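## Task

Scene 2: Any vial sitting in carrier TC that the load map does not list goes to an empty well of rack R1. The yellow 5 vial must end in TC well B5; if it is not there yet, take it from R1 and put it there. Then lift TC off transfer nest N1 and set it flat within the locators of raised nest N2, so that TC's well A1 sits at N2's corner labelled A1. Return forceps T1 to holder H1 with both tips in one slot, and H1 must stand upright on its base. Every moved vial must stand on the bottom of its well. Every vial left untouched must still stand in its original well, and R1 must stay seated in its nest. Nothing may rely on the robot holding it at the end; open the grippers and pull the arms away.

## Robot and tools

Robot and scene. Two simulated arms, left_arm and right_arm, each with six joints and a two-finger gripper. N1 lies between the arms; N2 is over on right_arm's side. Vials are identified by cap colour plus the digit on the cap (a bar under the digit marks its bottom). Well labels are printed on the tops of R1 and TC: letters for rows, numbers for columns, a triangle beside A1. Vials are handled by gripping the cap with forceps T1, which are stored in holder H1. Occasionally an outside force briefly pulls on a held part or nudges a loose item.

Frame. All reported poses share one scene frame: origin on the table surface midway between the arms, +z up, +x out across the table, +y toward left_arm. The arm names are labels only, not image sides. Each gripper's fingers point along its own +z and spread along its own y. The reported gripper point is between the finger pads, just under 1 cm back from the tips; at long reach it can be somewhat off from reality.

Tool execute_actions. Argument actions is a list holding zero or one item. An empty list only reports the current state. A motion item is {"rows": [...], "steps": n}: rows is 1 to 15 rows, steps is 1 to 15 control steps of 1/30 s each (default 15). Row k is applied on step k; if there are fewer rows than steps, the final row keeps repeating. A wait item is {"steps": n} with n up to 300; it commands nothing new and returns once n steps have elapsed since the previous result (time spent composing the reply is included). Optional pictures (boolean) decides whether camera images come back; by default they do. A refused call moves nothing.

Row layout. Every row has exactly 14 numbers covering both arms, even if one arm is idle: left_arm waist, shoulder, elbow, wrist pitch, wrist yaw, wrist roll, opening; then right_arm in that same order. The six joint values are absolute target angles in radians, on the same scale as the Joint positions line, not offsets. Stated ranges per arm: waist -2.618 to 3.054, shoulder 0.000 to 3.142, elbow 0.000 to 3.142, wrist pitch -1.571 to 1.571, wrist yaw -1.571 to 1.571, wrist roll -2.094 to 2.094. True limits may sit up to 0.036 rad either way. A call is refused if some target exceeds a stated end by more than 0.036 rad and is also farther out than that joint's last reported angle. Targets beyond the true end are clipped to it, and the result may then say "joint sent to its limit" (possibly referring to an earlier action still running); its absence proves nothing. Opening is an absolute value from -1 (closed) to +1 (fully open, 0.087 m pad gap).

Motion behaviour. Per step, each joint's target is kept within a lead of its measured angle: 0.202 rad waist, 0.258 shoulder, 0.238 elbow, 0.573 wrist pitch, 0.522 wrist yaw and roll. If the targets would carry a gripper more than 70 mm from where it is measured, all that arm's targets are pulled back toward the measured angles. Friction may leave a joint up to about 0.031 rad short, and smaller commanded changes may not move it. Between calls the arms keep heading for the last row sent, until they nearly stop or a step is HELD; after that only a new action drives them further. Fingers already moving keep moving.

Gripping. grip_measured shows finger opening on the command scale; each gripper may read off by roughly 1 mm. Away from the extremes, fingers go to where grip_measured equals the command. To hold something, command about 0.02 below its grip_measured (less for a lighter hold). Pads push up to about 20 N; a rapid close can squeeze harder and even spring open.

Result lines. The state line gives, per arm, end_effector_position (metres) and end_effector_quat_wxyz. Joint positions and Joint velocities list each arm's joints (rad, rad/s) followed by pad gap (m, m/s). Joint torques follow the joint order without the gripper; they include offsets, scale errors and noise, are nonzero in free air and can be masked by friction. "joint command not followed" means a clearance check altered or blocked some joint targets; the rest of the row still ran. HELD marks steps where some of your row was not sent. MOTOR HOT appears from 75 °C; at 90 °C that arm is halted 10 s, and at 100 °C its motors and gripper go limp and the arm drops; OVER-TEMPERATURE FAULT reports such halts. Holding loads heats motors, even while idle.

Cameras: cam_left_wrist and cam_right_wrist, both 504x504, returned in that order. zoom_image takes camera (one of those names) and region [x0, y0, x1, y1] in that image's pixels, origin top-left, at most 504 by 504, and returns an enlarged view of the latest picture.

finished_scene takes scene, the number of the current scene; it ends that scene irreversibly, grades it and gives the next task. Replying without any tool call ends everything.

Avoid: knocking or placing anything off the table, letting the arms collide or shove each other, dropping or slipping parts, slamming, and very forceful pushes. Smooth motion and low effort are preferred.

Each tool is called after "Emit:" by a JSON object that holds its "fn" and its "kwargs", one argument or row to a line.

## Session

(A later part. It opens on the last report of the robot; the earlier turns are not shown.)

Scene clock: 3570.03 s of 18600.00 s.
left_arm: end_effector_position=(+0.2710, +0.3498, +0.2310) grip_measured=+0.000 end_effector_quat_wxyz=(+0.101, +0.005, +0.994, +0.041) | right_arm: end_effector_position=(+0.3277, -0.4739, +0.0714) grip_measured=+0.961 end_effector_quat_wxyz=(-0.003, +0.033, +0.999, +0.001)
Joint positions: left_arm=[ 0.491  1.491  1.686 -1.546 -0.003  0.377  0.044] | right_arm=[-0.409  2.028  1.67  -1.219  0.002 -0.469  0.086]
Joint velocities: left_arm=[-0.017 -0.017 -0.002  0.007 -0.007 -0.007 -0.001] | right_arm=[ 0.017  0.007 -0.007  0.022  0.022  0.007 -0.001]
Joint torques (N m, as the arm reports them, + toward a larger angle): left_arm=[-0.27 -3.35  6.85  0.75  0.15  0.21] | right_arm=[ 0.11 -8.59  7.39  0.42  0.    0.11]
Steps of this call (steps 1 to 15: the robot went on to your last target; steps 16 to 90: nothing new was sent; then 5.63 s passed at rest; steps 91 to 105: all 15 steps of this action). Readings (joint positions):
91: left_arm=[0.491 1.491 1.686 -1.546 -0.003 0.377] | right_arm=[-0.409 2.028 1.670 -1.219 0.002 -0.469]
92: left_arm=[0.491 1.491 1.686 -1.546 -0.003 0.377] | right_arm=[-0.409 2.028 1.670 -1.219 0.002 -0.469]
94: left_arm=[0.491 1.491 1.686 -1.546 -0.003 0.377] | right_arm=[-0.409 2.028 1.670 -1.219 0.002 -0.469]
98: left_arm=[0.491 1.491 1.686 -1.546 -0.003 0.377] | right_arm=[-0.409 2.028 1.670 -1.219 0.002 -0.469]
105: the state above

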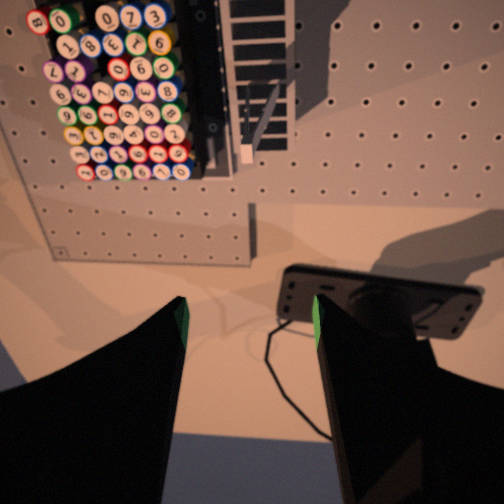

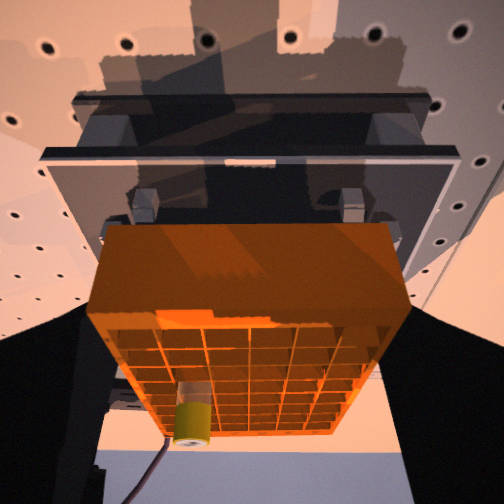

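Emit:
{"fn": "execute_actions", "kwargs": {
  "actions": [
    {"rows":[[0.487,1.50,1.70,-1.555,0,0.382,0,-0.409,2.02,1.69,-1.23,0.005,-0.465,0.935],[0.487,1.50,1.70,-1.555,0,0.382,0,-0.409,2.01,1.69,-1.23,0.005,-0.462,0.935],[0.487,1.50,1.70,-1.555,0,0.382,0,-0.409,2.005,1.69,-1.23,0.005,-0.459,0.935],[0.487,1.50,1.70,-1.555,0,0.382,0,-0.409,2.005,1.69,-1.23,0.005,-0.456,0.935],[0.487,1.50,1.70,-1.555,0,0.382,0,-0.409,2.005,1.69,-1.23,0.005,-0.453,0.935],[0.487,1.50,1.70,-1.555,0,0.382,0,-0.409,2.005,1.69,-1.23,0.005,-0.450,0.935],[0.487,1.50,1.70,-1.555,0,0.382,0,-0.409,2.005,1.69,-1.23,0.005,-0.447,0.935]],"steps":15}
  ],
  "pictures": false
}}

Emit:
{"fn": "execute_actions", "kwargs": {
  "actions": [
    {"steps":10}
  ]
}}

Emit:
{"fn": "zoom_image", "kwargs": {
  "camera": "cam_right_wrist",
  "region": [30, 130, 250, 260]
}}

Emit:
{"fn": "zoom_image", "kwargs": {
  "camera": "cam_right_wrist",
  "region": [250, 130, 470, 260]
}}

Scene clock: 3584.63 s of 18600.00 s.
left_arm: end_effector_position=(+0.2710, +0.3498, +0.2310) grip_measured=+0.000 end_effector_quat_wxyz=(+0.101, +0.005, +0.994, +0.041) | right_arm: end_effector_position=(+0.3277, -0.4738, +0.0714) grip_measured=+0.961 end_effector_quat_wxyz=(-0.003, +0.034, +0.999, +0.001)
Joint positions: left_arm=[ 0.491  1.491  1.686 -1.546 -0.003  0.377  0.044] | right_arm=[-0.409  2.028  1.67  -1.219  0.002 -0.466  0.086]
Joint velocities: left_arm=[-0.022 -0.012 -0.007 -0.022 -0.022 -0.022  0.   ] | right_arm=[ 0.002  0.007 -0.002  0.037 -0.037  0.007 -0.   ]
Joint torques (N m, as the arm reports them, + toward a larger angle): left_arm=[-0.26 -3.35  6.86  0.75  0.15  0.21] | right_arm=[  0.11 -10.76   7.4    0.43   0.     0.23]
Steps of this call (steps 1 to 15: the robot went on to your last target; steps 16 to 90: nothing new was sent; then 11.10 s passed at rest; steps 91 to 105: all 15 steps of this action). Readings (joint positions):
91: left_arm=[0.491 1.491 1.686 -1.546 -0.003 0.377] | right_arm=[-0.409 2.028 1.670 -1.219 0.002 -0.469]
92: left_arm=[0.491 1.491 1.686 -1.546 -0.003 0.377] | right_arm=[-0.409 2.028 1.670 -1.219 0.002 -0.469]
94: left_arm=[0.491 1.491 1.686 -1.546 -0.003 0.377] | right_arm=[-0.409 2.028 1.670 -1.219 0.002 -0.469]
98: left_arm=[0.491 1.491 1.686 -1.546 -0.003 0.377] | right_arm=[-0.409 2.028 1.670 -1.219 0.002 -0.467]
105: the state above

Scene clock: 3584.97 s of 18600.00 s.
left_arm: end_effector_position=(+0.2710, +0.3498, +0.2310) grip_measured=+0.000 end_effector_quat_wxyz=(+0.101, +0.005, +0.994, +0.041) | right_arm: end_effector_position=(+0.3277, -0.4738, +0.0714) grip_measured=+0.961 end_effector_quat_wxyz=(-0.003, +0.034, +0.999, +0.001)
Joint positions: left_arm=[ 0.491  1.491  1.686 -1.546 -0.003  0.377  0.044] | right_arm=[-0.409  2.028  1.67  -1.219  0.002 -0.466  0.086]
Joint velocities: left_arm=[ 0.037  0.007  0.002  0.007  0.037 -0.051  0.   ] | right_arm=[ 0.002 -0.012 -0.002 -0.051 -0.037 -0.007 -0.001]
Joint torques (N m, as the arm reports them, + toward a larger angle): left_arm=[-0.27 -3.35  6.85  0.75  0.14  0.21] | right_arm=[  0.11 -10.75   7.4    0.43  -0.01   0.23]
Steps of this call (steps 1 to 10: the robot went on to your last target). Readings (joint positions):
1: left_arm=[0.491 1.491 1.686 -1.546 -0.003 0.377] | right_arm=[-0.409 2.028 1.670 -1.219 0.002 -0.466]
2: left_arm=[0.491 1.491 1.686 -1.546 -0.003 0.377] | right_arm=[-0.409 2.028 1.670 -1.219 0.002 -0.466]
4: left_arm=[0.491 1.491 1.686 -1.546 -0.003 0.377] | right_arm=[-0.409 2.028 1.670 -1.219 0.002 -0.466]
8: left_arm=[0.491 1.491 1.686 -1.546 -0.003 0.377] | right_arm=[-0.409 2.028 1.670 -1.219 0.002 -0.466]
10: the state above

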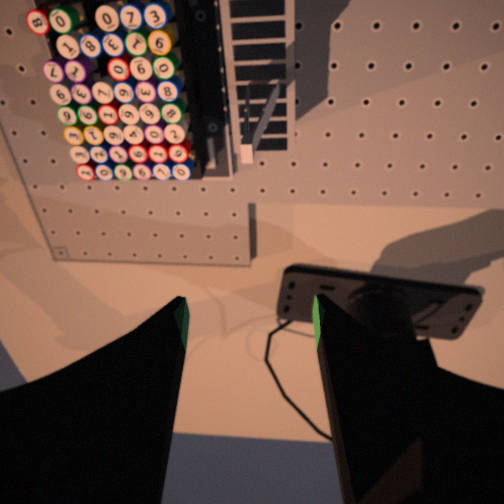

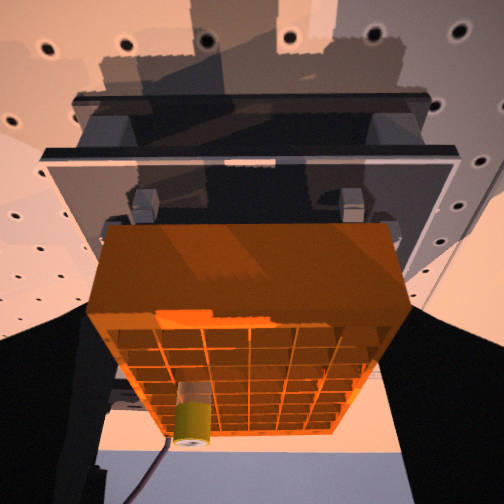

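Region (30, 130, 250, 260) of cam_right_wrist's 504x504 image, scaled by 2.291, with more detail than that image has; it fills the top 298 rows of this view, and the rest is white.

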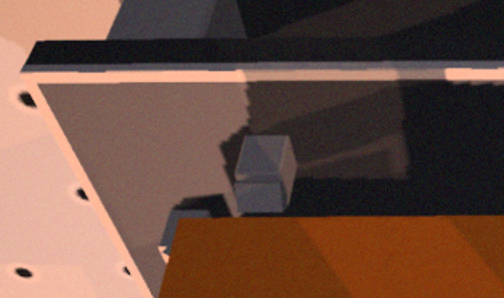

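Region (250, 130, 470, 260) of cam_right_wrist's 504x504 image, scaled by 2.291, with more detail than that image has; it fills the top 298 rows of this view, and the rest is white.

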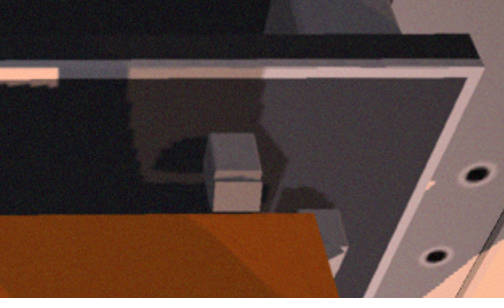

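Emit:
{"fn": "execute_actions", "kwargs": {
  "actions": [
    {"rows":[[0.487,1.50,1.70,-1.555,0,0.382,0,-0.409,2.002,1.69,-1.23,0.005,-0.448,0.935],[0.487,1.50,1.70,-1.555,0,0.382,0,-0.409,1.999,1.69,-1.23,0.005,-0.448,0.935],[0.487,1.50,1.70,-1.555,0,0.382,0,-0.409,1.996,1.69,-1.23,0.005,-0.448,0.935],[0.487,1.50,1.70,-1.555,0,0.382,0,-0.409,1.994,1.69,-1.23,0.005,-0.448,0.935]],"steps":15}
  ],
  "pictures": false
}}

Emit:
{"fn": "execute_actions", "kwargs": {
  "actions": [
    {"steps":10}
  ]
}}

Emit:
{"fn": "zoom_image", "kwargs": {
  "camera": "cam_right_wrist",
  "region": [30, 130, 250, 260]
}}

Emit:
{"fn": "zoom_image", "kwargs": {
  "camera": "cam_right_wrist",
  "region": [250, 130, 470, 260]
}}

Scene clock: 3601.93 s of 18600.00 s.
left_arm: end_effector_position=(+0.2710, +0.3498, +0.2310) grip_measured=+0.000 end_effector_quat_wxyz=(+0.101, +0.005, +0.994, +0.041) | right_arm: end_effector_position=(+0.3281, -0.4736, +0.0743) grip_measured=+0.961 end_effector_quat_wxyz=(+0.001, +0.038, +0.999, -0.001)
Joint positions: left_arm=[ 0.491  1.491  1.686 -1.546 -0.003  0.377  0.044] | right_arm=[-0.409  2.019  1.67  -1.219  0.002 -0.458  0.086]
Joint velocities: left_arm=[-0.007  0.012 -0.002 -0.051 -0.007  0.007  0.   ] | right_arm=[-0.002  0.012 -0.017 -0.051  0.037  0.037  0.001]
Joint torques (N m, as the arm reports them, + toward a larger angle): left_arm=[-0.27 -3.36  6.85  0.75  0.14  0.21] | right_arm=[  0.1  -10.89   7.42   0.44   0.     0.17]
Steps of this call (steps 1 to 15: the robot went on to your last target; steps 16 to 90: nothing new was sent; then 13.47 s passed at rest; steps 91 to 105: all 15 steps of this action). Readings (joint positions):
91: left_arm=[0.491 1.491 1.686 -1.546 -0.003 0.377] | right_arm=[-0.409 2.028 1.670 -1.219 0.002 -0.466]
92: left_arm=[0.491 1.491 1.686 -1.546 -0.003 0.377] | right_arm=[-0.409 2.028 1.670 -1.219 0.002 -0.466]
94: left_arm=[0.491 1.491 1.686 -1.546 -0.003 0.377] | right_arm=[-0.409 2.026 1.670 -1.219 0.002 -0.466]
98: left_arm=[0.491 1.491 1.686 -1.546 -0.003 0.377] | right_arm=[-0.409 2.020 1.670 -1.219 0.002 -0.461]
105: the state above

Scene clock: 3602.27 s of 18600.00 s.
left_arm: end_effector_position=(+0.2710, +0.3498, +0.2310) grip_measured=+0.000 end_effector_quat_wxyz=(+0.101, +0.005, +0.994, +0.041) | right_arm: end_effector_position=(+0.3281, -0.4736, +0.0743) grip_measured=+0.961 end_effector_quat_wxyz=(+0.001, +0.038, +0.999, -0.001)
Joint positions: left_arm=[ 0.491  1.491  1.686 -1.546 -0.003  0.377  0.044] | right_arm=[-0.409  2.019  1.67  -1.219  0.002 -0.457  0.086]
Joint velocities: left_arm=[ 0.017 -0.007 -0.007 -0.007 -0.066  0.007  0.   ] | right_arm=[-0.007 -0.012 -0.002 -0.081  0.007  0.007 -0.001]
Joint torques (N m, as the arm reports them, + toward a larger angle): left_arm=[-0.27 -3.36  6.86  0.75  0.14  0.21] | right_arm=[  0.11 -10.89   7.42   0.44  -0.01   0.16]
Steps of this call (steps 1 to 10: the robot went on to your last target). Readings (joint positions):
1: left_arm=[0.491 1.491 1.686 -1.546 -0.003 0.377] | right_arm=[-0.409 2.019 1.670 -1.219 0.002 -0.458]
2: left_arm=[0.491 1.491 1.686 -1.546 -0.003 0.377] | right_arm=[-0.409 2.019 1.670 -1.219 0.002 -0.458]
4: left_arm=[0.491 1.491 1.686 -1.546 -0.003 0.377] | right_arm=[-0.409 2.019 1.670 -1.219 0.002 -0.458]
8: left_arm=[0.491 1.491 1.686 -1.546 -0.003 0.377] | right_arm=[-0.409 2.019 1.670 -1.219 0.002 -0.457]
10: the state above

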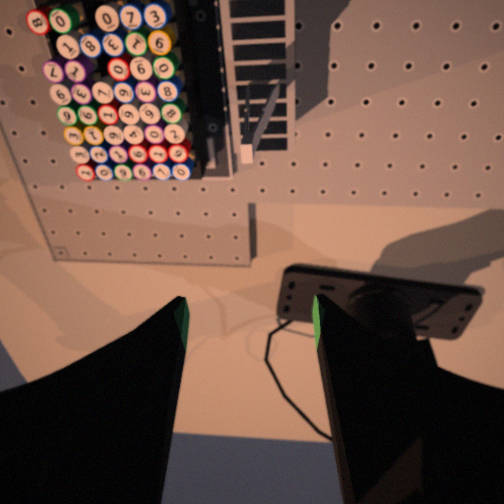

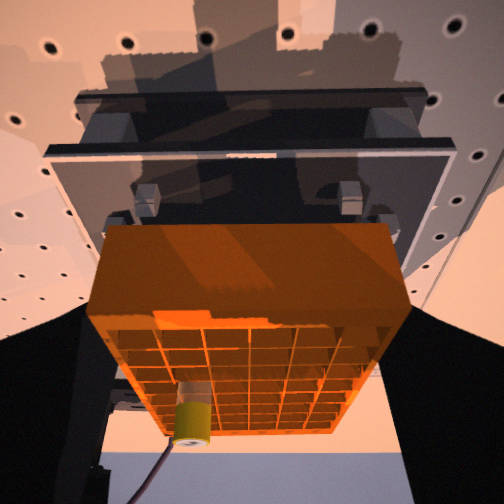

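Region (30, 130, 250, 260) of cam_right_wrist's 504x504 image, scaled by 2.291, with more detail than that image has; it fills the top 298 rows of this view, and the rest is white.

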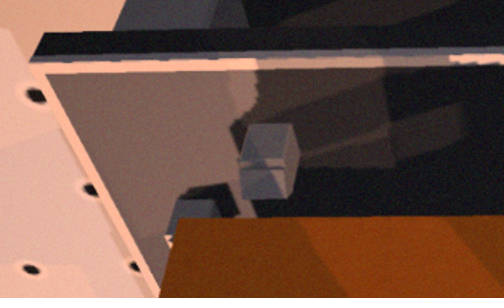

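Region (250, 130, 470, 260) of cam_right_wrist's 504x504 image, scaled by 2.291, with more detail than that image has; it fills the top 298 rows of this view, and the rest is white.

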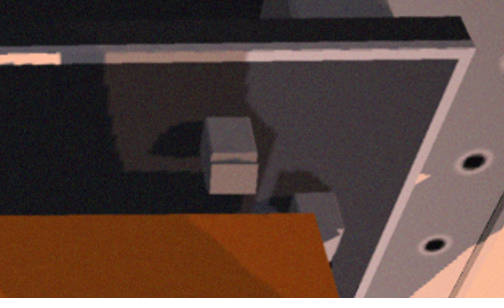

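Emit:
{"fn": "zoom_image", "kwargs": {
  "camera": "cam_right_wrist",
  "region": [90, 330, 410, 460]
}}

Region (90, 330, 410, 460) of cam_right_wrist's 504x504 image, scaled by 1.575, with more detail than that image has; it fills the top 205 rows of this view, and the rest is white.

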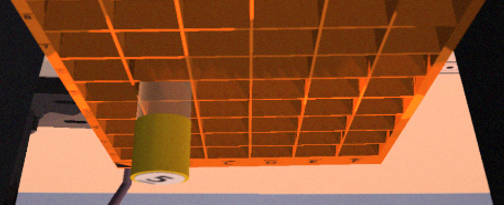

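Emit:
{"fn": "execute_actions", "kwargs": {
  "actions": [
    {"rows":[[0.487,1.50,1.70,-1.555,0,0.382,0,-0.409,2.01,1.69,-1.23,0.005,-0.457,0.935],[0.487,1.50,1.70,-1.555,0,0.382,0,-0.409,2.019,1.69,-1.23,0.005,-0.457,0.935],[0.487,1.50,1.70,-1.555,0,0.382,0,-0.409,2.021,1.69,-1.23,0.005,-0.457,0.935],[0.487,1.50,1.70,-1.555,0,0.382,0,-0.409,2.0225,1.69,-1.23,0.005,-0.457,0.935],[0.487,1.50,1.70,-1.555,0,0.382,0,-0.409,2.024,1.69,-1.23,0.005,-0.457,0.935],[0.487,1.50,1.70,-1.555,0,0.382,0,-0.409,2.0255,1.69,-1.23,0.005,-0.457,0.935],[0.487,1.50,1.70,-1.555,0,0.382,0,-0.409,2.027,1.69,-1.23,0.005,-0.457,0.935],[0.487,1.50,1.70,-1.555,0,0.382,0,-0.409,2.0285,1.69,-1.23,0.005,-0.457,0.935],[0.487,1.50,1.70,-1.555,0,0.382,0,-0.409,2.030,1.69,-1.23,0.005,-0.457,0.935],[0.487,1.50,1.70,-1.555,0,0.382,0,-0.409,2.0315,1.69,-1.23,0.005,-0.457,0.935],[0.487,1.50,1.70,-1.555,0,0.382,0,-0.409,2.033,1.69,-1.23,0.005,-0.457,0.935],[0.487,1.50,1.70,-1.555,0,0.382,0,-0.409,2.0345,1.69,-1.23,0.005,-0.457,0.935]],"steps":15}
  ],
  "pictures": false
}}

Emit:
{"fn": "execute_actions", "kwargs": {
  "actions": [
    {"steps":10}
  ]
}}

Emit:
{"fn": "zoom_image", "kwargs": {
  "camera": "cam_right_wrist",
  "region": [30, 130, 250, 260]
}}

Emit:
{"fn": "zoom_image", "kwargs": {
  "camera": "cam_right_wrist",
  "region": [250, 130, 470, 260]
}}

Scene clock: 3622.57 s of 18600.00 s.
left_arm: end_effector_position=(+0.2710, +0.3498, +0.2310) grip_measured=+0.000 end_effector_quat_wxyz=(+0.101, +0.005, +0.994, +0.041) | right_arm: end_effector_position=(+0.3278, -0.4734, +0.0706) grip_measured=+0.961 end_effector_quat_wxyz=(-0.004, +0.038, +0.999, +0.001)
Joint positions: left_arm=[ 0.491  1.491  1.686 -1.546 -0.003  0.377  0.044] | right_arm=[-0.409  2.031  1.67  -1.218  0.002 -0.457  0.086]
Joint velocities: left_arm=[-0.012  0.012  0.002  0.051 -0.037 -0.051  0.   ] | right_arm=[-0.002 -0.002 -0.002 -0.081 -0.066 -0.022  0.   ]
Joint torques (N m, as the arm reports them, + toward a larger angle): left_arm=[-0.26 -3.36  6.85  0.75  0.14  0.21] | right_arm=[ 0.13 -8.71  7.43  0.41 -0.01  0.08]
Steps of this call (steps 1 to 15: the robot went on to your last target; steps 16 to 90: nothing new was sent; then 16.80 s passed at rest; steps 91 to 105: all 15 steps of this action). Readings (joint positions):
91: left_arm=[0.491 1.491 1.686 -1.546 -0.003 0.377] | right_arm=[-0.409 2.019 1.670 -1.219 0.002 -0.457]
92: left_arm=[0.491 1.491 1.686 -1.546 -0.003 0.377] | right_arm=[-0.409 2.019 1.670 -1.219 0.002 -0.457]
94: left_arm=[0.491 1.491 1.686 -1.546 -0.003 0.377] | right_arm=[-0.409 2.019 1.670 -1.219 0.002 -0.457]
98: left_arm=[0.491 1.491 1.686 -1.546 -0.003 0.377] | right_arm=[-0.409 2.021 1.670 -1.219 0.002 -0.457]
105: the state above

Scene clock: 3622.90 s of 18600.00 s.
left_arm: end_effector_position=(+0.2710, +0.3498, +0.2310) grip_measured=+0.000 end_effector_quat_wxyz=(+0.101, +0.005, +0.994, +0.041) | right_arm: end_effector_position=(+0.3278, -0.4734, +0.0706) grip_measured=+0.961 end_effector_quat_wxyz=(-0.004, +0.038, +0.999, +0.001)
Joint positions: left_arm=[ 0.491  1.491  1.686 -1.546 -0.003  0.377  0.044] | right_arm=[-0.409  2.031  1.67  -1.218  0.002 -0.457  0.086]
Joint velocities: left_arm=[ 0.002  0.007 -0.002 -0.037  0.066  0.007 -0.001] | right_arm=[-0.022 -0.007 -0.002 -0.066  0.037 -0.007 -0.   ]
Joint torques (N m, as the arm reports them, + toward a larger angle): left_arm=[-0.26 -3.36  6.85  0.75  0.14  0.21] | right_arm=[ 0.11 -8.69  7.39  0.41  0.    0.08]
Steps of this call (steps 1 to 10: the robot went on to your last target). Readings (joint positions):
1: left_arm=[0.491 1.491 1.686 -1.546 -0.003 0.377] | right_arm=[-0.409 2.031 1.670 -1.218 0.002 -0.457]
2: left_arm=[0.491 1.491 1.686 -1.546 -0.003 0.377] | right_arm=[-0.409 2.031 1.670 -1.218 0.002 -0.457]
4: left_arm=[0.491 1.491 1.686 -1.546 -0.003 0.377] | right_arm=[-0.409 2.031 1.670 -1.218 0.002 -0.457]
8: left_arm=[0.491 1.491 1.686 -1.546 -0.003 0.377] | right_arm=[-0.409 2.031 1.670 -1.218 0.002 -0.457]
10: the state above

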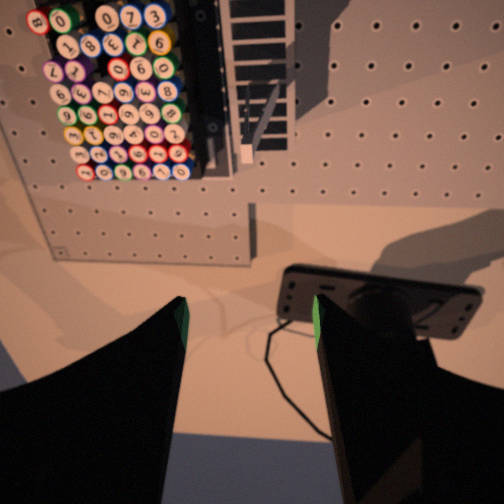

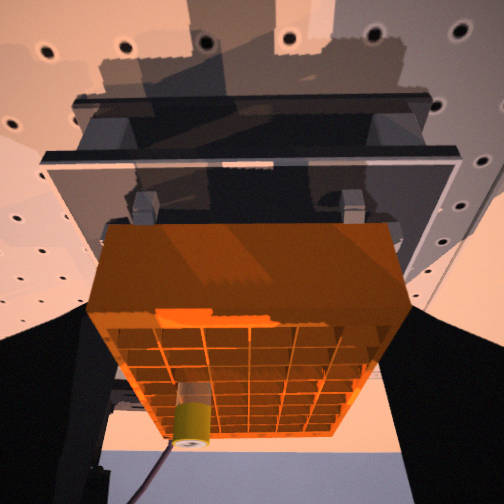

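Region (30, 130, 250, 260) of cam_right_wrist's 504x504 image, scaled by 2.291, with more detail than that image has; it fills the top 298 rows of this view, and the rest is white.

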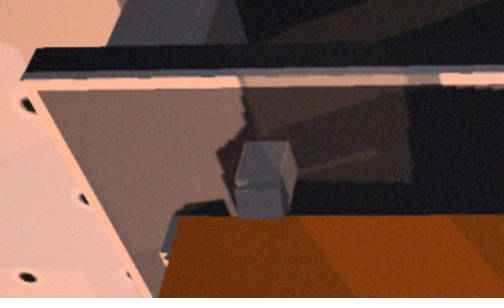

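Region (250, 130, 470, 260) of cam_right_wrist's 504x504 image, scaled by 2.291, with more detail than that image has; it fills the top 298 rows of this view, and the rest is white.

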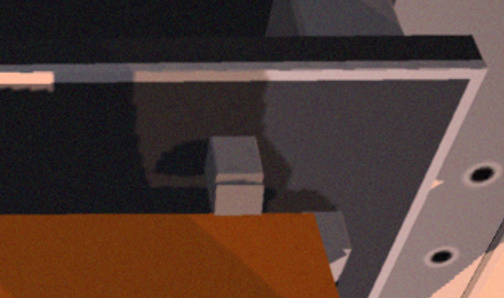

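Emit:
{"fn": "execute_actions", "kwargs": {
  "actions": [
    {"rows":[[0.487,1.50,1.70,-1.555,0,0.382,0,-0.409,2.032,1.69,-1.22,0.005,-0.457,0.935],[0.487,1.50,1.70,-1.555,0,0.382,0,-0.409,2.032,1.69,-1.212,0.005,-0.457,0.935],[0.487,1.50,1.70,-1.555,0,0.382,0,-0.409,2.032,1.69,-1.208,0.005,-0.457,0.935],[0.487,1.50,1.70,-1.555,0,0.382,0,-0.409,2.032,1.69,-1.205,0.005,-0.457,0.935],[0.487,1.50,1.70,-1.555,0,0.382,0,-0.409,2.032,1.69,-1.202,0.005,-0.457,0.935]],"steps":15}
  ],
  "pictures": false
}}

Emit:
{"fn": "execute_actions", "kwargs": {
  "actions": [
    {"steps":10}
  ]
}}

Emit:
{"fn": "zoom_image", "kwargs": {
  "camera": "cam_right_wrist",
  "region": [30, 130, 250, 260]
}}

Emit:
{"fn": "zoom_image", "kwargs": {
  "camera": "cam_right_wrist",
  "region": [250, 130, 470, 260]
}}

Scene clock: 3634.63 s of 18600.00 s.
left_arm: end_effector_position=(+0.2710, +0.3498, +0.2310) grip_measured=+0.000 end_effector_quat_wxyz=(+0.101, +0.005, +0.994, +0.041) | right_arm: end_effector_position=(+0.3285, -0.4739, +0.0705) grip_measured=+0.961 end_effector_quat_wxyz=(-0.002, +0.038, +0.999, +0.000)
Joint positions: left_arm=[ 0.491  1.491  1.686 -1.546 -0.003  0.377  0.044] | right_arm=[-0.409  2.031  1.67  -1.215  0.002 -0.457  0.086]
Joint velocities: left_arm=[-0.012  0.017 -0.007 -0.022 -0.051  0.022  0.   ] | right_arm=[-0.012 -0.007  0.002  0.022 -0.037  0.051 -0.001]
Joint torques (N m, as the arm reports them, + toward a larger angle): left_arm=[-0.26 -3.36  6.85  0.75  0.14  0.21] | right_arm=[ 0.09 -8.93  7.41  0.72 -0.01  0.08]
Steps of this call (steps 1 to 15: the robot went on to your last target; steps 16 to 90: nothing new was sent; then 8.23 s passed at rest; steps 91 to 105: all 15 steps of this action). Readings (joint positions):
91: left_arm=[0.491 1.491 1.686 -1.546 -0.003 0.377] | right_arm=[-0.409 2.031 1.670 -1.218 0.002 -0.457]
92: left_arm=[0.491 1.491 1.686 -1.546 -0.003 0.377] | right_arm=[-0.409 2.031 1.670 -1.216 0.002 -0.457]
94: left_arm=[0.491 1.491 1.686 -1.546 -0.003 0.377] | right_arm=[-0.409 2.031 1.670 -1.215 0.002 -0.457]
98: left_arm=[0.491 1.491 1.686 -1.546 -0.003 0.377] | right_arm=[-0.409 2.031 1.670 -1.215 0.002 -0.457]
105: the state above

Scene clock: 3634.97 s of 18600.00 s.
left_arm: end_effector_position=(+0.2710, +0.3498, +0.2310) grip_measured=+0.000 end_effector_quat_wxyz=(+0.101, +0.005, +0.994, +0.041) | right_arm: end_effector_position=(+0.3285, -0.4739, +0.0705) grip_measured=+0.961 end_effector_quat_wxyz=(-0.002, +0.038, +0.999, +0.000)
Joint positions: left_arm=[ 0.491  1.491  1.686 -1.546 -0.003  0.377  0.044] | right_arm=[-0.409  2.031  1.67  -1.215  0.002 -0.457  0.086]
Joint velocities: left_arm=[-0.012 -0.017 -0.022 -0.022  0.022 -0.051  0.001] | right_arm=[ 0.007 -0.012 -0.017 -0.051  0.037 -0.022 -0.001]
Joint torques (N m, as the arm reports them, + toward a larger angle): left_arm=[-0.26 -3.35  6.84  0.75  0.14  0.21] | right_arm=[ 0.11 -8.92  7.41  0.73  0.    0.08]
Steps of this call (steps 1 to 10: the robot went on to your last target). Readings (joint positions):
1: left_arm=[0.491 1.491 1.686 -1.546 -0.003 0.377] | right_arm=[-0.409 2.031 1.670 -1.215 0.002 -0.457]
2: left_arm=[0.491 1.491 1.686 -1.546 -0.003 0.377] | right_arm=[-0.409 2.031 1.670 -1.215 0.002 -0.457]
4: left_arm=[0.491 1.491 1.686 -1.546 -0.003 0.377] | right_arm=[-0.409 2.031 1.670 -1.215 0.002 -0.457]
8: left_arm=[0.491 1.491 1.686 -1.546 -0.003 0.377] | right_arm=[-0.409 2.031 1.670 -1.215 0.002 -0.457]
10: the state above

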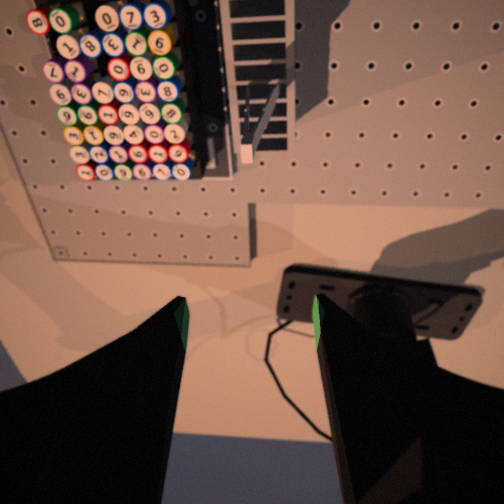

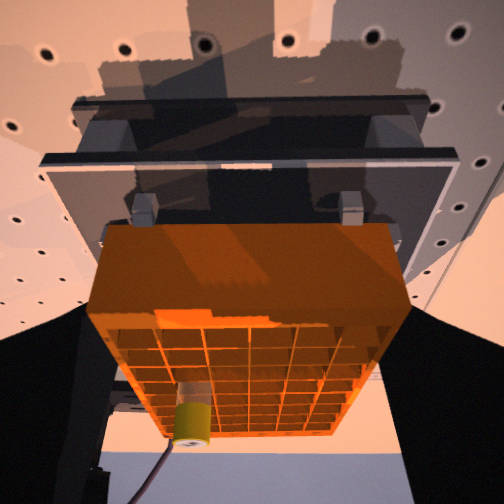

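Region (30, 130, 250, 260) of cam_right_wrist's 504x504 image, scaled by 2.291, with more detail than that image has; it fills the top 298 rows of this view, and the rest is white.

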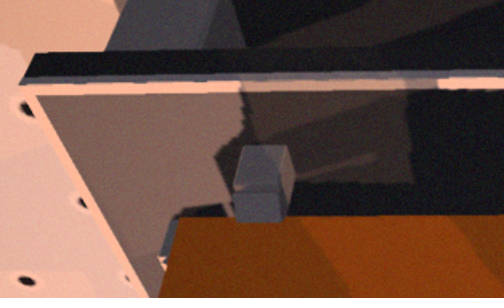

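Region (250, 130, 470, 260) of cam_right_wrist's 504x504 image, scaled by 2.291, with more detail than that image has; it fills the top 298 rows of this view, and the rest is white.

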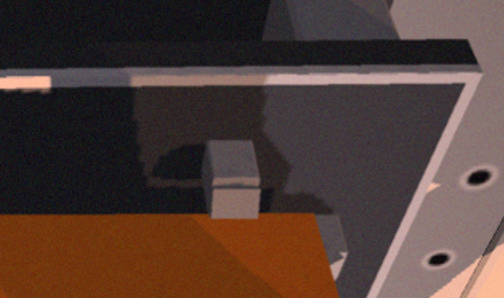

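Centred now. Descend gently with shoulder plus a little pitch.

Emit:
{"fn": "execute_actions", "kwargs": {
  "actions": [
    {"rows":[[0.487,1.50,1.70,-1.555,0,0.382,0,-0.409,2.033,1.69,-1.201,0.005,-0.457,0.935],[0.487,1.50,1.70,-1.555,0,0.382,0,-0.409,2.034,1.69,-1.200,0.005,-0.457,0.935],[0.487,1.50,1.70,-1.555,0,0.382,0,-0.409,2.035,1.69,-1.199,0.005,-0.457,0.935],[0.487,1.50,1.70,-1.555,0,0.382,0,-0.409,2.036,1.69,-1.198,0.005,-0.457,0.935],[0.487,1.50,1.70,-1.555,0,0.382,0,-0.409,2.037,1.69,-1.198,0.005,-0.457,0.935],[0.487,1.50,1.70,-1.555,0,0.382,0,-0.409,2.038,1.69,-1.198,0.005,-0.457,0.935],[0.487,1.50,1.70,-1.555,0,0.382,0,-0.409,2.039,1.69,-1.198,0.005,-0.457,0.935],[0.487,1.50,1.70,-1.555,0,0.382,0,-0.409,2.040,1.69,-1.198,0.005,-0.457,0.935]],"steps":15}
  ]
}}

Scene clock: 3644.10 s of 18600.00 s.
left_arm: end_effector_position=(+0.2710, +0.3498, +0.2310) grip_measured=+0.000 end_effector_quat_wxyz=(+0.101, +0.005, +0.994, +0.041) | right_arm: end_effector_position=(+0.3286, -0.4739, +0.0705) grip_measured=+0.961 end_effector_quat_wxyz=(-0.002, +0.038, +0.999, +0.000)
Joint positions: left_arm=[ 0.491  1.491  1.686 -1.546 -0.003  0.377  0.044] | right_arm=[-0.409  2.031  1.67  -1.214  0.002 -0.457  0.086]
Joint velocities: left_arm=[ 0.012  0.007  0.022 -0.022 -0.051  0.007 -0.001] | right_arm=[ 0.002 -0.012 -0.022  0.007  0.007 -0.007 -0.001]
Joint torques (N m, as the arm reports them, + toward a larger angle): left_arm=[-0.26 -3.36  6.86  0.75  0.14  0.21] | right_arm=[ 0.11 -8.33  7.4   0.78  0.    0.08]
Steps of this call (steps 1 to 15: the robot went on to your last target; steps 16 to 90: nothing new was sent; then 5.63 s passed at rest; steps 91 to 105: all 15 steps of this action). Readings (joint positions):
91: left_arm=[0.491 1.491 1.686 -1.546 -0.003 0.377] | right_arm=[-0.409 2.031 1.670 -1.214 0.002 -0.457]
92: left_arm=[0.491 1.491 1.686 -1.546 -0.003 0.377] | right_arm=[-0.409 2.031 1.670 -1.214 0.002 -0.457]
94: left_arm=[0.491 1.491 1.686 -1.546 -0.003 0.377] | right_arm=[-0.409 2.031 1.670 -1.214 0.002 -0.457]
98: left_arm=[0.491 1.491 1.686 -1.546 -0.003 0.377] | right_arm=[-0.409 2.031 1.670 -1.214 0.002 -0.457]
105: the state above

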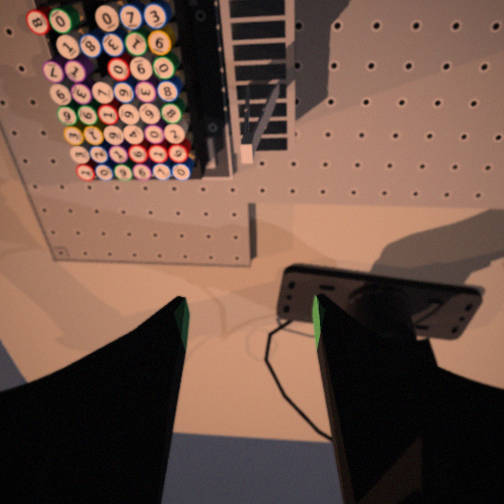

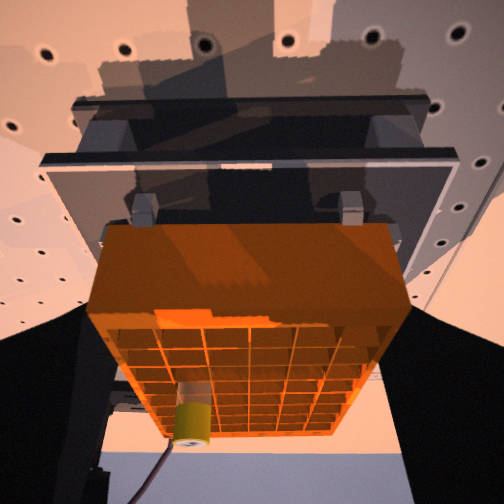

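Emit:
{"fn": "execute_actions", "kwargs": {
  "actions": [
    {"rows":[[0.481,1.503,1.697,-1.52,0,0.381,0,-0.409,2.03,1.69,-1.21,0.005,-0.457,0.935],[0.469,1.509,1.691,-1.47,0,0.378,0.02,-0.409,2.02,1.69,-1.215,0.005,-0.457,0.935],[0.451,1.518,1.682,-1.40,0,0.374,0.05,-0.409,2.02,1.69,-1.215,0.005,-0.457,0.935],[0.426,1.530,1.670,-1.31,0,0.368,0.08,-0.409,2.02,1.69,-1.215,0.005,-0.457,0.935],[0.396,1.544,1.656,-1.21,0,0.361,0.1,-0.409,2.02,1.69,-1.215,0.005,-0.457,0.935],[0.360,1.562,1.638,-1.10,0,0.353,0.13,-0.409,2.02,1.69,-1.215,0.005,-0.457,0.935],[0.318,1.582,1.618,-1.00,0,0.343,0.15,-0.409,2.02,1.69,-1.215,0.005,-0.457,0.935],[0.276,1.603,1.597,-0.92,0,0.333,0.18,-0.409,2.02,1.69,-1.215,0.005,-0.457,0.935],[0.234,1.623,1.577,-0.84,0,0.323,0.2,-0.409,2.02,1.69,-1.215,0.005,-0.457,0.935],[0.191,1.644,1.556,-0.76,0,0.313,0.23,-0.409,2.02,1.69,-1.215,0.005,-0.457,0.935],[0.149,1.664,1.536,-0.68,0,0.304,0.25,-0.409,2.02,1.69,-1.215,0.005,-0.457,0.935],[0.107,1.685,1.515,-0.60,0,0.294,0.28,-0.409,2.02,1.69,-1.215,0.005,-0.457,0.935],[0.065,1.705,1.495,-0.52,0,0.284,0.3,-0.409,2.02,1.69,-1.215,0.005,-0.457,0.935],[0.023,1.726,1.474,-0.44,0,0.274,0.33,-0.409,2.02,1.69,-1.215,0.005,-0.457,0.935],[-0.020,1.746,1.454,-0.36,0,0.264,0.35,-0.409,2.02,1.69,-1.215,0.005,-0.457,0.935]],"steps":15}
  ],
  "pictures": false
}}

Emit:
{"fn": "execute_actions", "kwargs": {
  "actions": [
    {"rows":[[-0.062,1.767,1.433,-0.28,0,0.255,0.38,-0.409,2.02,1.69,-1.215,0.005,-0.457,0.935],[-0.104,1.787,1.413,-0.20,0,0.245,0.4,-0.409,2.02,1.69,-1.215,0.005,-0.457,0.935],[-0.146,1.808,1.392,-0.12,0,0.235,0.43,-0.409,2.02,1.69,-1.215,0.005,-0.457,0.935],[-0.189,1.828,1.372,-0.04,0,0.225,0.45,-0.409,2.02,1.69,-1.215,0.005,-0.457,0.935],[-0.231,1.849,1.351,0.04,0,0.215,0.48,-0.409,2.02,1.69,-1.215,0.005,-0.457,0.935],[-0.273,1.869,1.331,0.12,0,0.206,0.5,-0.409,2.02,1.69,-1.215,0.005,-0.457,0.935],[-0.315,1.890,1.310,0.20,0,0.196,0.53,-0.409,2.02,1.69,-1.215,0.005,-0.457,0.935],[-0.358,1.910,1.290,0.28,0,0.186,0.55,-0.409,2.02,1.69,-1.215,0.005,-0.457,0.935],[-0.400,1.931,1.269,0.36,0,0.176,0.58,-0.409,2.02,1.69,-1.215,0.005,-0.457,0.935],[-0.442,1.951,1.249,0.44,0,0.166,0.6,-0.409,2.02,1.69,-1.215,0.005,-0.457,0.935],[-0.484,1.972,1.228,0.52,0,0.157,0.63,-0.409,2.02,1.69,-1.215,0.005,-0.457,0.935],[-0.527,1.992,1.208,0.60,0,0.147,0.65,-0.409,2.02,1.69,-1.215,0.005,-0.457,0.935],[-0.569,2.013,1.187,0.68,0,0.137,0.68,-0.409,2.02,1.69,-1.215,0.005,-0.457,0.935],[-0.611,2.033,1.167,0.76,0,0.127,0.7,-0.409,2.02,1.69,-1.215,0.005,-0.457,0.935],[-0.653,2.054,1.146,0.84,0,0.117,0.73,-0.409,2.02,1.69,-1.215,0.005,-0.457,0.935]],"steps":15}
  ],
  "pictures": false
}}

Emit:
{"fn": "execute_actions", "kwargs": {
  "actions": [
    {"rows":[[-0.696,2.074,1.126,0.92,0,0.108,0.75,-0.409,2.02,1.69,-1.215,0.005,-0.457,0.935],[-0.738,2.095,1.105,1.00,0,0.098,0.78,-0.409,2.02,1.69,-1.215,0.005,-0.457,0.935],[-0.780,2.115,1.085,1.08,0,0.088,0.8,-0.409,2.02,1.69,-1.215,0.005,-0.457,0.935],[-0.822,2.136,1.064,1.16,0,0.078,0.83,-0.409,2.02,1.69,-1.215,0.005,-0.457,0.935],[-0.865,2.156,1.044,1.24,0,0.068,0.85,-0.409,2.02,1.69,-1.215,0.005,-0.457,0.935],[-0.907,2.177,1.023,1.31,0,0.059,0.88,-0.409,2.02,1.69,-1.215,0.005,-0.457,0.935],[-0.949,2.197,1.003,1.38,0,0.049,0.9,-0.409,2.02,1.69,-1.215,0.005,-0.457,0.935],[-0.991,2.218,0.982,1.435,0,0.039,0.93,-0.409,2.02,1.69,-1.215,0.005,-0.457,0.935],[-1.033,2.238,0.962,1.48,0,0.029,0.95,-0.409,2.02,1.69,-1.215,0.005,-0.457,0.935],[-1.069,2.256,0.944,1.515,0,0.021,0.98,-0.409,2.02,1.69,-1.215,0.005,-0.457,0.935],[-1.099,2.270,0.930,1.54,0,0.014,1,-0.409,2.02,1.69,-1.215,0.005,-0.457,0.935],[-1.124,2.282,0.918,1.55,0,0.008,1,-0.409,2.02,1.69,-1.215,0.005,-0.457,0.935],[-1.142,2.291,0.909,1.55,0,0.004,1,-0.409,2.02,1.69,-1.215,0.005,-0.457,0.935],[-1.153,2.297,0.903,1.55,0,0.002,1,-0.409,2.02,1.69,-1.215,0.005,-0.457,0.935],[-1.16,2.30,0.90,1.55,0,0,1,-0.409,2.02,1.69,-1.215,0.005,-0.457,0.935]],"steps":15}
  ],
  "pictures": false
}}

Emit:
{"fn": "execute_actions", "kwargs": {
  "actions": [
    {"steps":15}
  ]
}}

Scene clock: 3698.43 s of 18600.00 s.
left_arm: end_effector_position=(+0.4512, +0.2671, +0.1863) grip_measured=+0.340 end_effector_quat_wxyz=(+0.296, +0.147, +0.942, +0.054) | right_arm: end_effector_position=(+0.3286, -0.4739, +0.0705) grip_measured=+0.961 end_effector_quat_wxyz=(-0.002, +0.038, +0.999, +0.000)
Joint positions: left_arm=[ 0.137  1.656  1.562 -0.866 -0.007  0.325  0.059] | right_arm=[-0.409  2.031  1.67  -1.214  0.002 -0.457  0.086]
Joint velocities: left_arm=[-1.009  0.554 -0.515  1.795 -0.066 -0.227  0.017] | right_arm=[-0.002  0.007 -0.002  0.007  0.037 -0.051 -0.001]
Joint torques (N m, as the arm reports them, + toward a larger angle): left_arm=[-0.79 -5.61  5.47  1.37  0.16  0.09] | right_arm=[ 0.1  -9.83  7.4   0.56 -0.01  0.08]
Steps of this call (steps 1 to 15: the robot went on to your last target; steps 16 to 90: nothing new was sent; then 50.83 s passed at rest; steps 91 to 105: all 15 steps of this action). Readings (joint positions):
91: left_arm=[0.491 1.491 1.686 -1.545 -0.003 0.377] | right_arm=[-0.409 2.031 1.670 -1.214 0.002 -0.457]
92: left_arm=[0.489 1.491 1.686 -1.539 -0.003 0.377] | right_arm=[-0.409 2.031 1.670 -1.214 0.002 -0.457]
94: left_arm=[0.471 1.494 1.686 -1.494 -0.004 0.377] | right_arm=[-0.409 2.031 1.670 -1.214 0.002 -0.457]
98: left_arm=[0.372 1.531 1.669 -1.277 -0.006 0.364] | right_arm=[-0.409 2.031 1.670 -1.214 0.002 -0.457]
105: the state above

Scene clock: 3698.93 s of 18600.00 s.
left_arm: end_effector_position=(+0.4902, -0.0378, +0.0609) grip_measured=+0.717 end_effector_quat_wxyz=(+0.446, +0.340, +0.823, -0.086) | right_arm: end_effector_position=(+0.3286, -0.4739, +0.0705) grip_measured=+0.961 end_effector_quat_wxyz=(-0.002, +0.038, +0.999, +0.000)
Joint positions: left_arm=[-0.468  1.974  1.256  0.091 -0.008  0.196  0.075] | right_arm=[-0.409  2.031  1.67  -1.214  0.002 -0.457  0.086]
Joint velocities: left_arm=[-1.248  0.632 -0.603  1.985 -0.051 -0.242  0.022] | right_arm=[ 0.007  0.007 -0.002 -0.022  0.066 -0.022  0.001]
Joint torques (N m, as the arm reports them, + toward a larger angle): left_arm=[-0.68 -8.31  5.23  1.78  0.14  0.11] | right_arm=[ 0.11 -9.82  7.41  0.56  0.    0.08]
Steps of this call (steps 1 to 15: all 15 steps of this action). Readings (joint positions):
1: left_arm=[0.100 1.676 1.544 -0.805 -0.007 0.319] | right_arm=[-0.409 2.031 1.670 -1.214 0.002 -0.457]
2: left_arm=[0.063 1.696 1.526 -0.745 -0.007 0.311] | right_arm=[-0.409 2.031 1.670 -1.214 0.002 -0.457]
4: left_arm=[-0.013 1.736 1.488 -0.623 -0.008 0.296] | right_arm=[-0.409 2.031 1.670 -1.214 0.002 -0.457]
8: left_arm=[-0.171 1.819 1.407 -0.371 -0.008 0.263] | right_arm=[-0.409 2.031 1.670 -1.214 0.002 -0.457]
15: the state above

Scene clock: 3699.43 s of 18600.00 s.
left_arm: end_effector_position=(+0.2246, -0.2790, +0.0353) grip_measured=+1.000 end_effector_quat_wxyz=(+0.566, +0.437, +0.584, -0.384) | right_arm: end_effector_position=(+0.3286, -0.4739, +0.0705) grip_measured=+0.961 end_effector_quat_wxyz=(-0.002, +0.038, +0.999, +0.000)
Joint positions: left_arm=[-1.133  2.271  0.95   1.257 -0.017  0.045  0.087] | right_arm=[-0.409  2.031  1.67  -1.214  0.002 -0.457  0.086]
Joint velocities: left_arm=[-1.033  0.496 -0.515  1.941  0.198 -0.227  0.   ] | right_arm=[-0.007  0.007 -0.007 -0.007 -0.022 -0.022  0.   ]
Joint torques (N m, as the arm reports them, + toward a larger angle): left_arm=[ 2.98 -8.77  3.53  1.99  0.01  0.07] | right_arm=[ 0.11 -9.83  7.4   0.56  0.    0.08]
Steps of this call (steps 1 to 15: all 15 steps of this action). Readings (joint positions):
1: left_arm=[-0.513 1.996 1.234 0.159 -0.008 0.186] | right_arm=[-0.409 2.031 1.670 -1.214 0.002 -0.457]
2: left_arm=[-0.559 2.018 1.212 0.228 -0.008 0.176] | right_arm=[-0.409 2.031 1.670 -1.214 0.002 -0.457]
4: left_arm=[-0.646 2.054 1.171 0.384 -0.027 0.159] | right_arm=[-0.409 2.031 1.670 -1.214 0.002 -0.457]
8: left_arm=[-0.822 2.122 1.099 0.682 -0.025 0.118] | right_arm=[-0.409 2.031 1.670 -1.214 0.002 -0.457]
15: the state above

Scene clock: 3699.93 s of 18600.00 s.
left_arm: end_effector_position=(+0.2028, -0.2839, +0.0733) grip_measured=+1.000 end_effector_quat_wxyz=(+0.604, +0.397, +0.523, -0.451) | right_arm: end_effector_position=(+0.3286, -0.4739, +0.0705) grip_measured=+0.961 end_effector_quat_wxyz=(-0.002, +0.038, +0.999, +0.000)
Joint positions: left_arm=[-1.164  2.301  0.916  1.523  0.003  0.007  0.087] | right_arm=[-0.409  2.031  1.67  -1.214  0.002 -0.457  0.086]
Joint velocities: left_arm=[-0.002 -0.022  0.007  0.007 -0.037  0.022  0.   ] | right_arm=[ 0.002 -0.007 -0.012  0.007 -0.051 -0.051 -0.   ]
Joint torques (N m, as the arm reports them, + toward a larger angle): left_arm=[ 0.41 -8.54  3.18  2.    0.06  0.13] | right_arm=[ 0.11 -9.83  7.41  0.56  0.    0.08]
Steps of this call (steps 1 to 15: the robot went on to your last target). Readings (joint positions):
1: left_arm=[-1.163 2.285 0.934 1.310 -0.010 0.038] | right_arm=[-0.409 2.031 1.670 -1.214 0.002 -0.457]
2: left_arm=[-1.182 2.294 0.924 1.350 -0.004 0.032] | right_arm=[-0.409 2.031 1.670 -1.214 0.002 -0.457]
4: left_arm=[-1.190 2.301 0.916 1.406 0.003 0.024] | right_arm=[-0.409 2.031 1.670 -1.214 0.002 -0.457]
8: left_arm=[-1.170 2.301 0.916 1.484 0.003 0.013] | right_arm=[-0.409 2.031 1.670 -1.214 0.002 -0.457]
15: the state above

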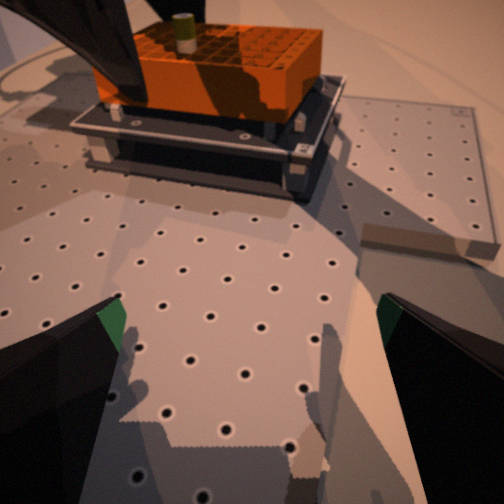

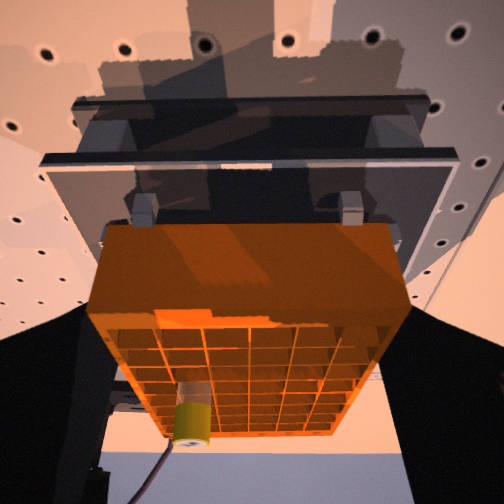

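Emit:
{"fn": "zoom_image", "kwargs": {
  "camera": "cam_left_wrist",
  "region": [220, 60, 360, 170]
}}

Emit:
{"fn": "zoom_image", "kwargs": {
  "camera": "cam_left_wrist",
  "region": [60, 60, 200, 150]
}}

Region (220, 60, 360, 170) of cam_left_wrist's 504x504 image, scaled by 3.600, with more detail than that image has; it fills the top 396 rows of this view, and the rest is white.

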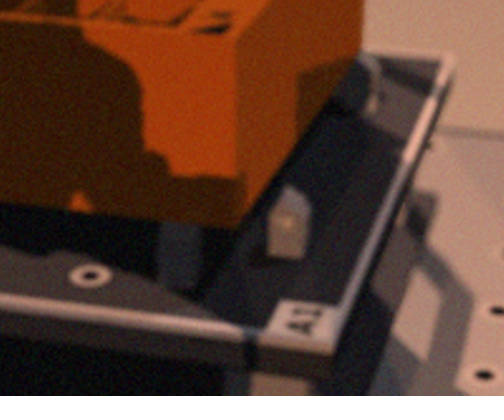

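Region (60, 60, 200, 150) of cam_left_wrist's 504x504 image, scaled by 3.600, with more detail than that image has; it fills the top 324 rows of this view, and the rest is white.

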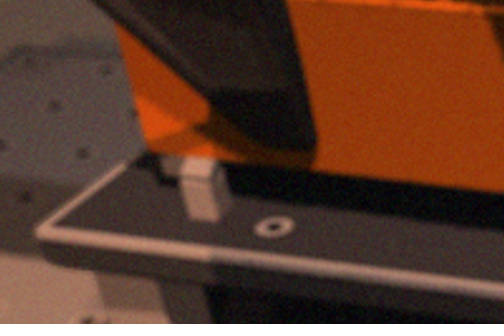

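Emit:
{"fn": "execute_actions", "kwargs": {
  "actions": [
    {"rows":[[-1.16,2.30,0.90,1.55,0,0,1,-0.409,2.01,1.69,-1.215,0.005,-0.457,0.935],[-1.16,2.30,0.90,1.55,0,0,1,-0.409,2.004,1.69,-1.215,0.005,-0.46,0.935],[-1.16,2.30,0.90,1.55,0,0,1,-0.409,2.001,1.69,-1.215,0.005,-0.463,0.935],[-1.16,2.30,0.90,1.55,0,0,1,-0.409,1.999,1.69,-1.215,0.005,-0.466,0.935],[-1.16,2.30,0.90,1.55,0,0,1,-0.409,1.999,1.69,-1.215,0.005,-0.470,0.935],[-1.16,2.30,0.90,1.55,0,0,1,-0.409,1.999,1.69,-1.215,0.005,-0.475,0.935],[-1.16,2.30,0.90,1.55,0,0,1,-0.409,1.999,1.69,-1.215,0.005,-0.480,0.935],[-1.16,2.30,0.90,1.55,0,0,1,-0.409,1.999,1.69,-1.215,0.005,-0.485,0.935],[-1.16,2.30,0.90,1.55,0,0,1,-0.409,1.999,1.69,-1.215,0.005,-0.490,0.935],[-1.16,2.30,0.90,1.55,0,0,1,-0.409,1.999,1.69,-1.215,0.005,-0.494,0.935]],"steps":15}
  ],
  "pictures": false
}}

Emit:
{"fn": "execute_actions", "kwargs": {
  "actions": [
    {"steps":15}
  ]
}}

Emit:
{"fn": "zoom_image", "kwargs": {
  "camera": "cam_left_wrist",
  "region": [60, 50, 360, 170]
}}

Emit:
{"fn": "zoom_image", "kwargs": {
  "camera": "cam_left_wrist",
  "region": [220, 60, 360, 170]
}}

Scene clock: 3722.90 s of 18600.00 s.
left_arm: end_effector_position=(+0.2028, -0.2840, +0.0754) grip_measured=+1.000 end_effector_quat_wxyz=(+0.606, +0.395, +0.521, -0.453) | right_arm: end_effector_position=(+0.3287, -0.4750, +0.0722) grip_measured=+0.961 end_effector_quat_wxyz=(+0.000, +0.027, +1.000, -0.001)
Joint positions: left_arm=[-1.164  2.301  0.916  1.531  0.003  0.005  0.087] | right_arm=[-0.409  2.025  1.67  -1.214  0.002 -0.48   0.086]
Joint velocities: left_arm=[ 0.007  0.007 -0.007 -0.022  0.051 -0.007  0.   ] | right_arm=[ 0.002 -0.007  0.002 -0.022 -0.037 -0.007  0.   ]
Joint torques (N m, as the arm reports them, + toward a larger angle): left_arm=[ 0.35 -8.53  3.15  2.02  0.06  0.12] | right_arm=[  0.1  -10.99   7.45   0.57  -0.01  -0.01]
Steps of this call (steps 1 to 15: the robot went on to your last target; steps 16 to 90: nothing new was sent; then 19.47 s passed at rest; steps 91 to 105: all 15 steps of this action). Readings (joint positions):
91: left_arm=[-1.164 2.301 0.916 1.530 0.003 0.005] | right_arm=[-0.409 2.031 1.670 -1.214 0.002 -0.457]
92: left_arm=[-1.164 2.301 0.916 1.530 0.003 0.005] | right_arm=[-0.409 2.031 1.670 -1.214 0.002 -0.457]
94: left_arm=[-1.164 2.301 0.916 1.530 0.003 0.005] | right_arm=[-0.409 2.030 1.670 -1.214 0.002 -0.458]
98: left_arm=[-1.164 2.301 0.916 1.531 0.003 0.005] | right_arm=[-0.409 2.026 1.670 -1.214 0.002 -0.465]
105: the state above

Scene clock: 3723.40 s of 18600.00 s.
left_arm: end_effector_position=(+0.2028, -0.2840, +0.0754) grip_measured=+1.000 end_effector_quat_wxyz=(+0.606, +0.395, +0.521, -0.453) | right_arm: end_effector_position=(+0.3287, -0.4752, +0.0722) grip_measured=+0.961 end_effector_quat_wxyz=(+0.000, +0.025, +1.000, -0.001)
Joint positions: left_arm=[-1.164  2.301  0.916  1.531  0.003  0.005  0.087] | right_arm=[-0.409  2.025  1.67  -1.214  0.002 -0.485  0.086]
Joint velocities: left_arm=[-0.002  0.002 -0.012 -0.066 -0.022  0.037  0.   ] | right_arm=[-0.002  0.002 -0.012 -0.11   0.037  0.022 -0.001]
Joint torques (N m, as the arm reports them, + toward a larger angle): left_arm=[ 0.37 -8.53  3.15  2.02  0.06  0.12] | right_arm=[  0.11 -10.97   7.41   0.57  -0.01   0.02]
Steps of this call (steps 1 to 15: the robot went on to your last target). Readings (joint positions):
1: left_arm=[-1.164 2.301 0.916 1.531 0.003 0.005] | right_arm=[-0.409 2.025 1.670 -1.214 0.002 -0.481]
2: left_arm=[-1.164 2.301 0.916 1.531 0.003 0.005] | right_arm=[-0.409 2.025 1.670 -1.214 0.002 -0.482]
4: left_arm=[-1.164 2.301 0.916 1.531 0.003 0.005] | right_arm=[-0.409 2.025 1.670 -1.214 0.002 -0.483]
8: left_arm=[-1.164 2.301 0.916 1.531 0.003 0.005] | right_arm=[-0.409 2.025 1.670 -1.214 0.002 -0.484]
15: the state above
All arms were judged still, so your last target was given up. Only a new action makes them travel on or press farther. Fingers that are still opening or closing keep moving.

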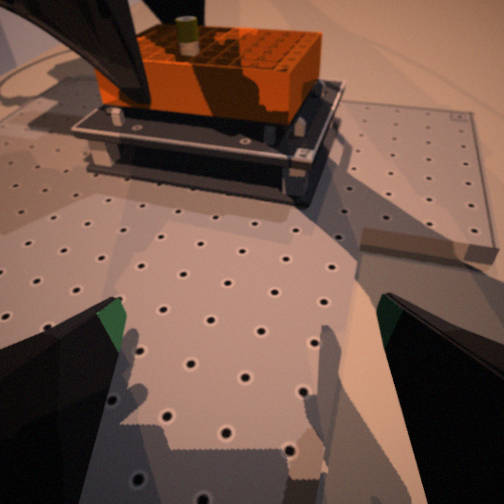

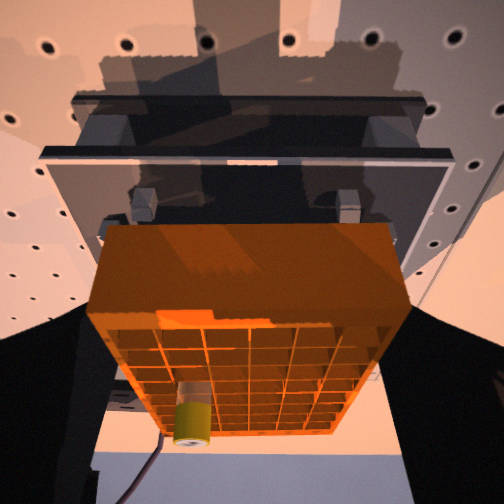

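Region (60, 50, 360, 170) of cam_left_wrist's 504x504 image, scaled by 1.680, with more detail than that image has; it fills the top 202 rows of this view, and the rest is white.

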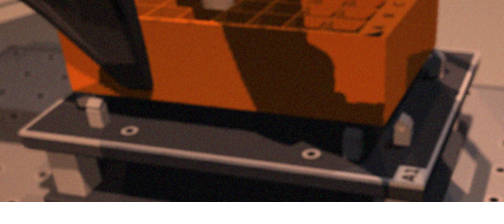

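Region (220, 60, 360, 170) of cam_left_wrist's 504x504 image, scaled by 3.600, with more detail than that image has; it fills the top 396 rows of this view, and the rest is white.

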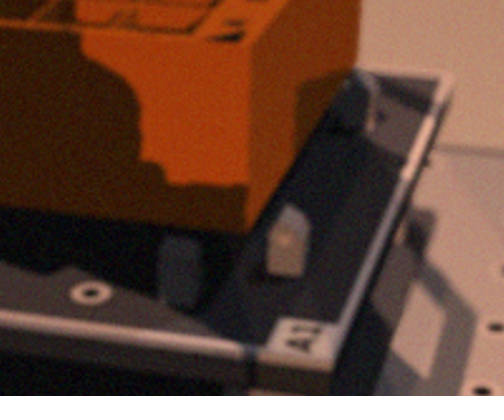

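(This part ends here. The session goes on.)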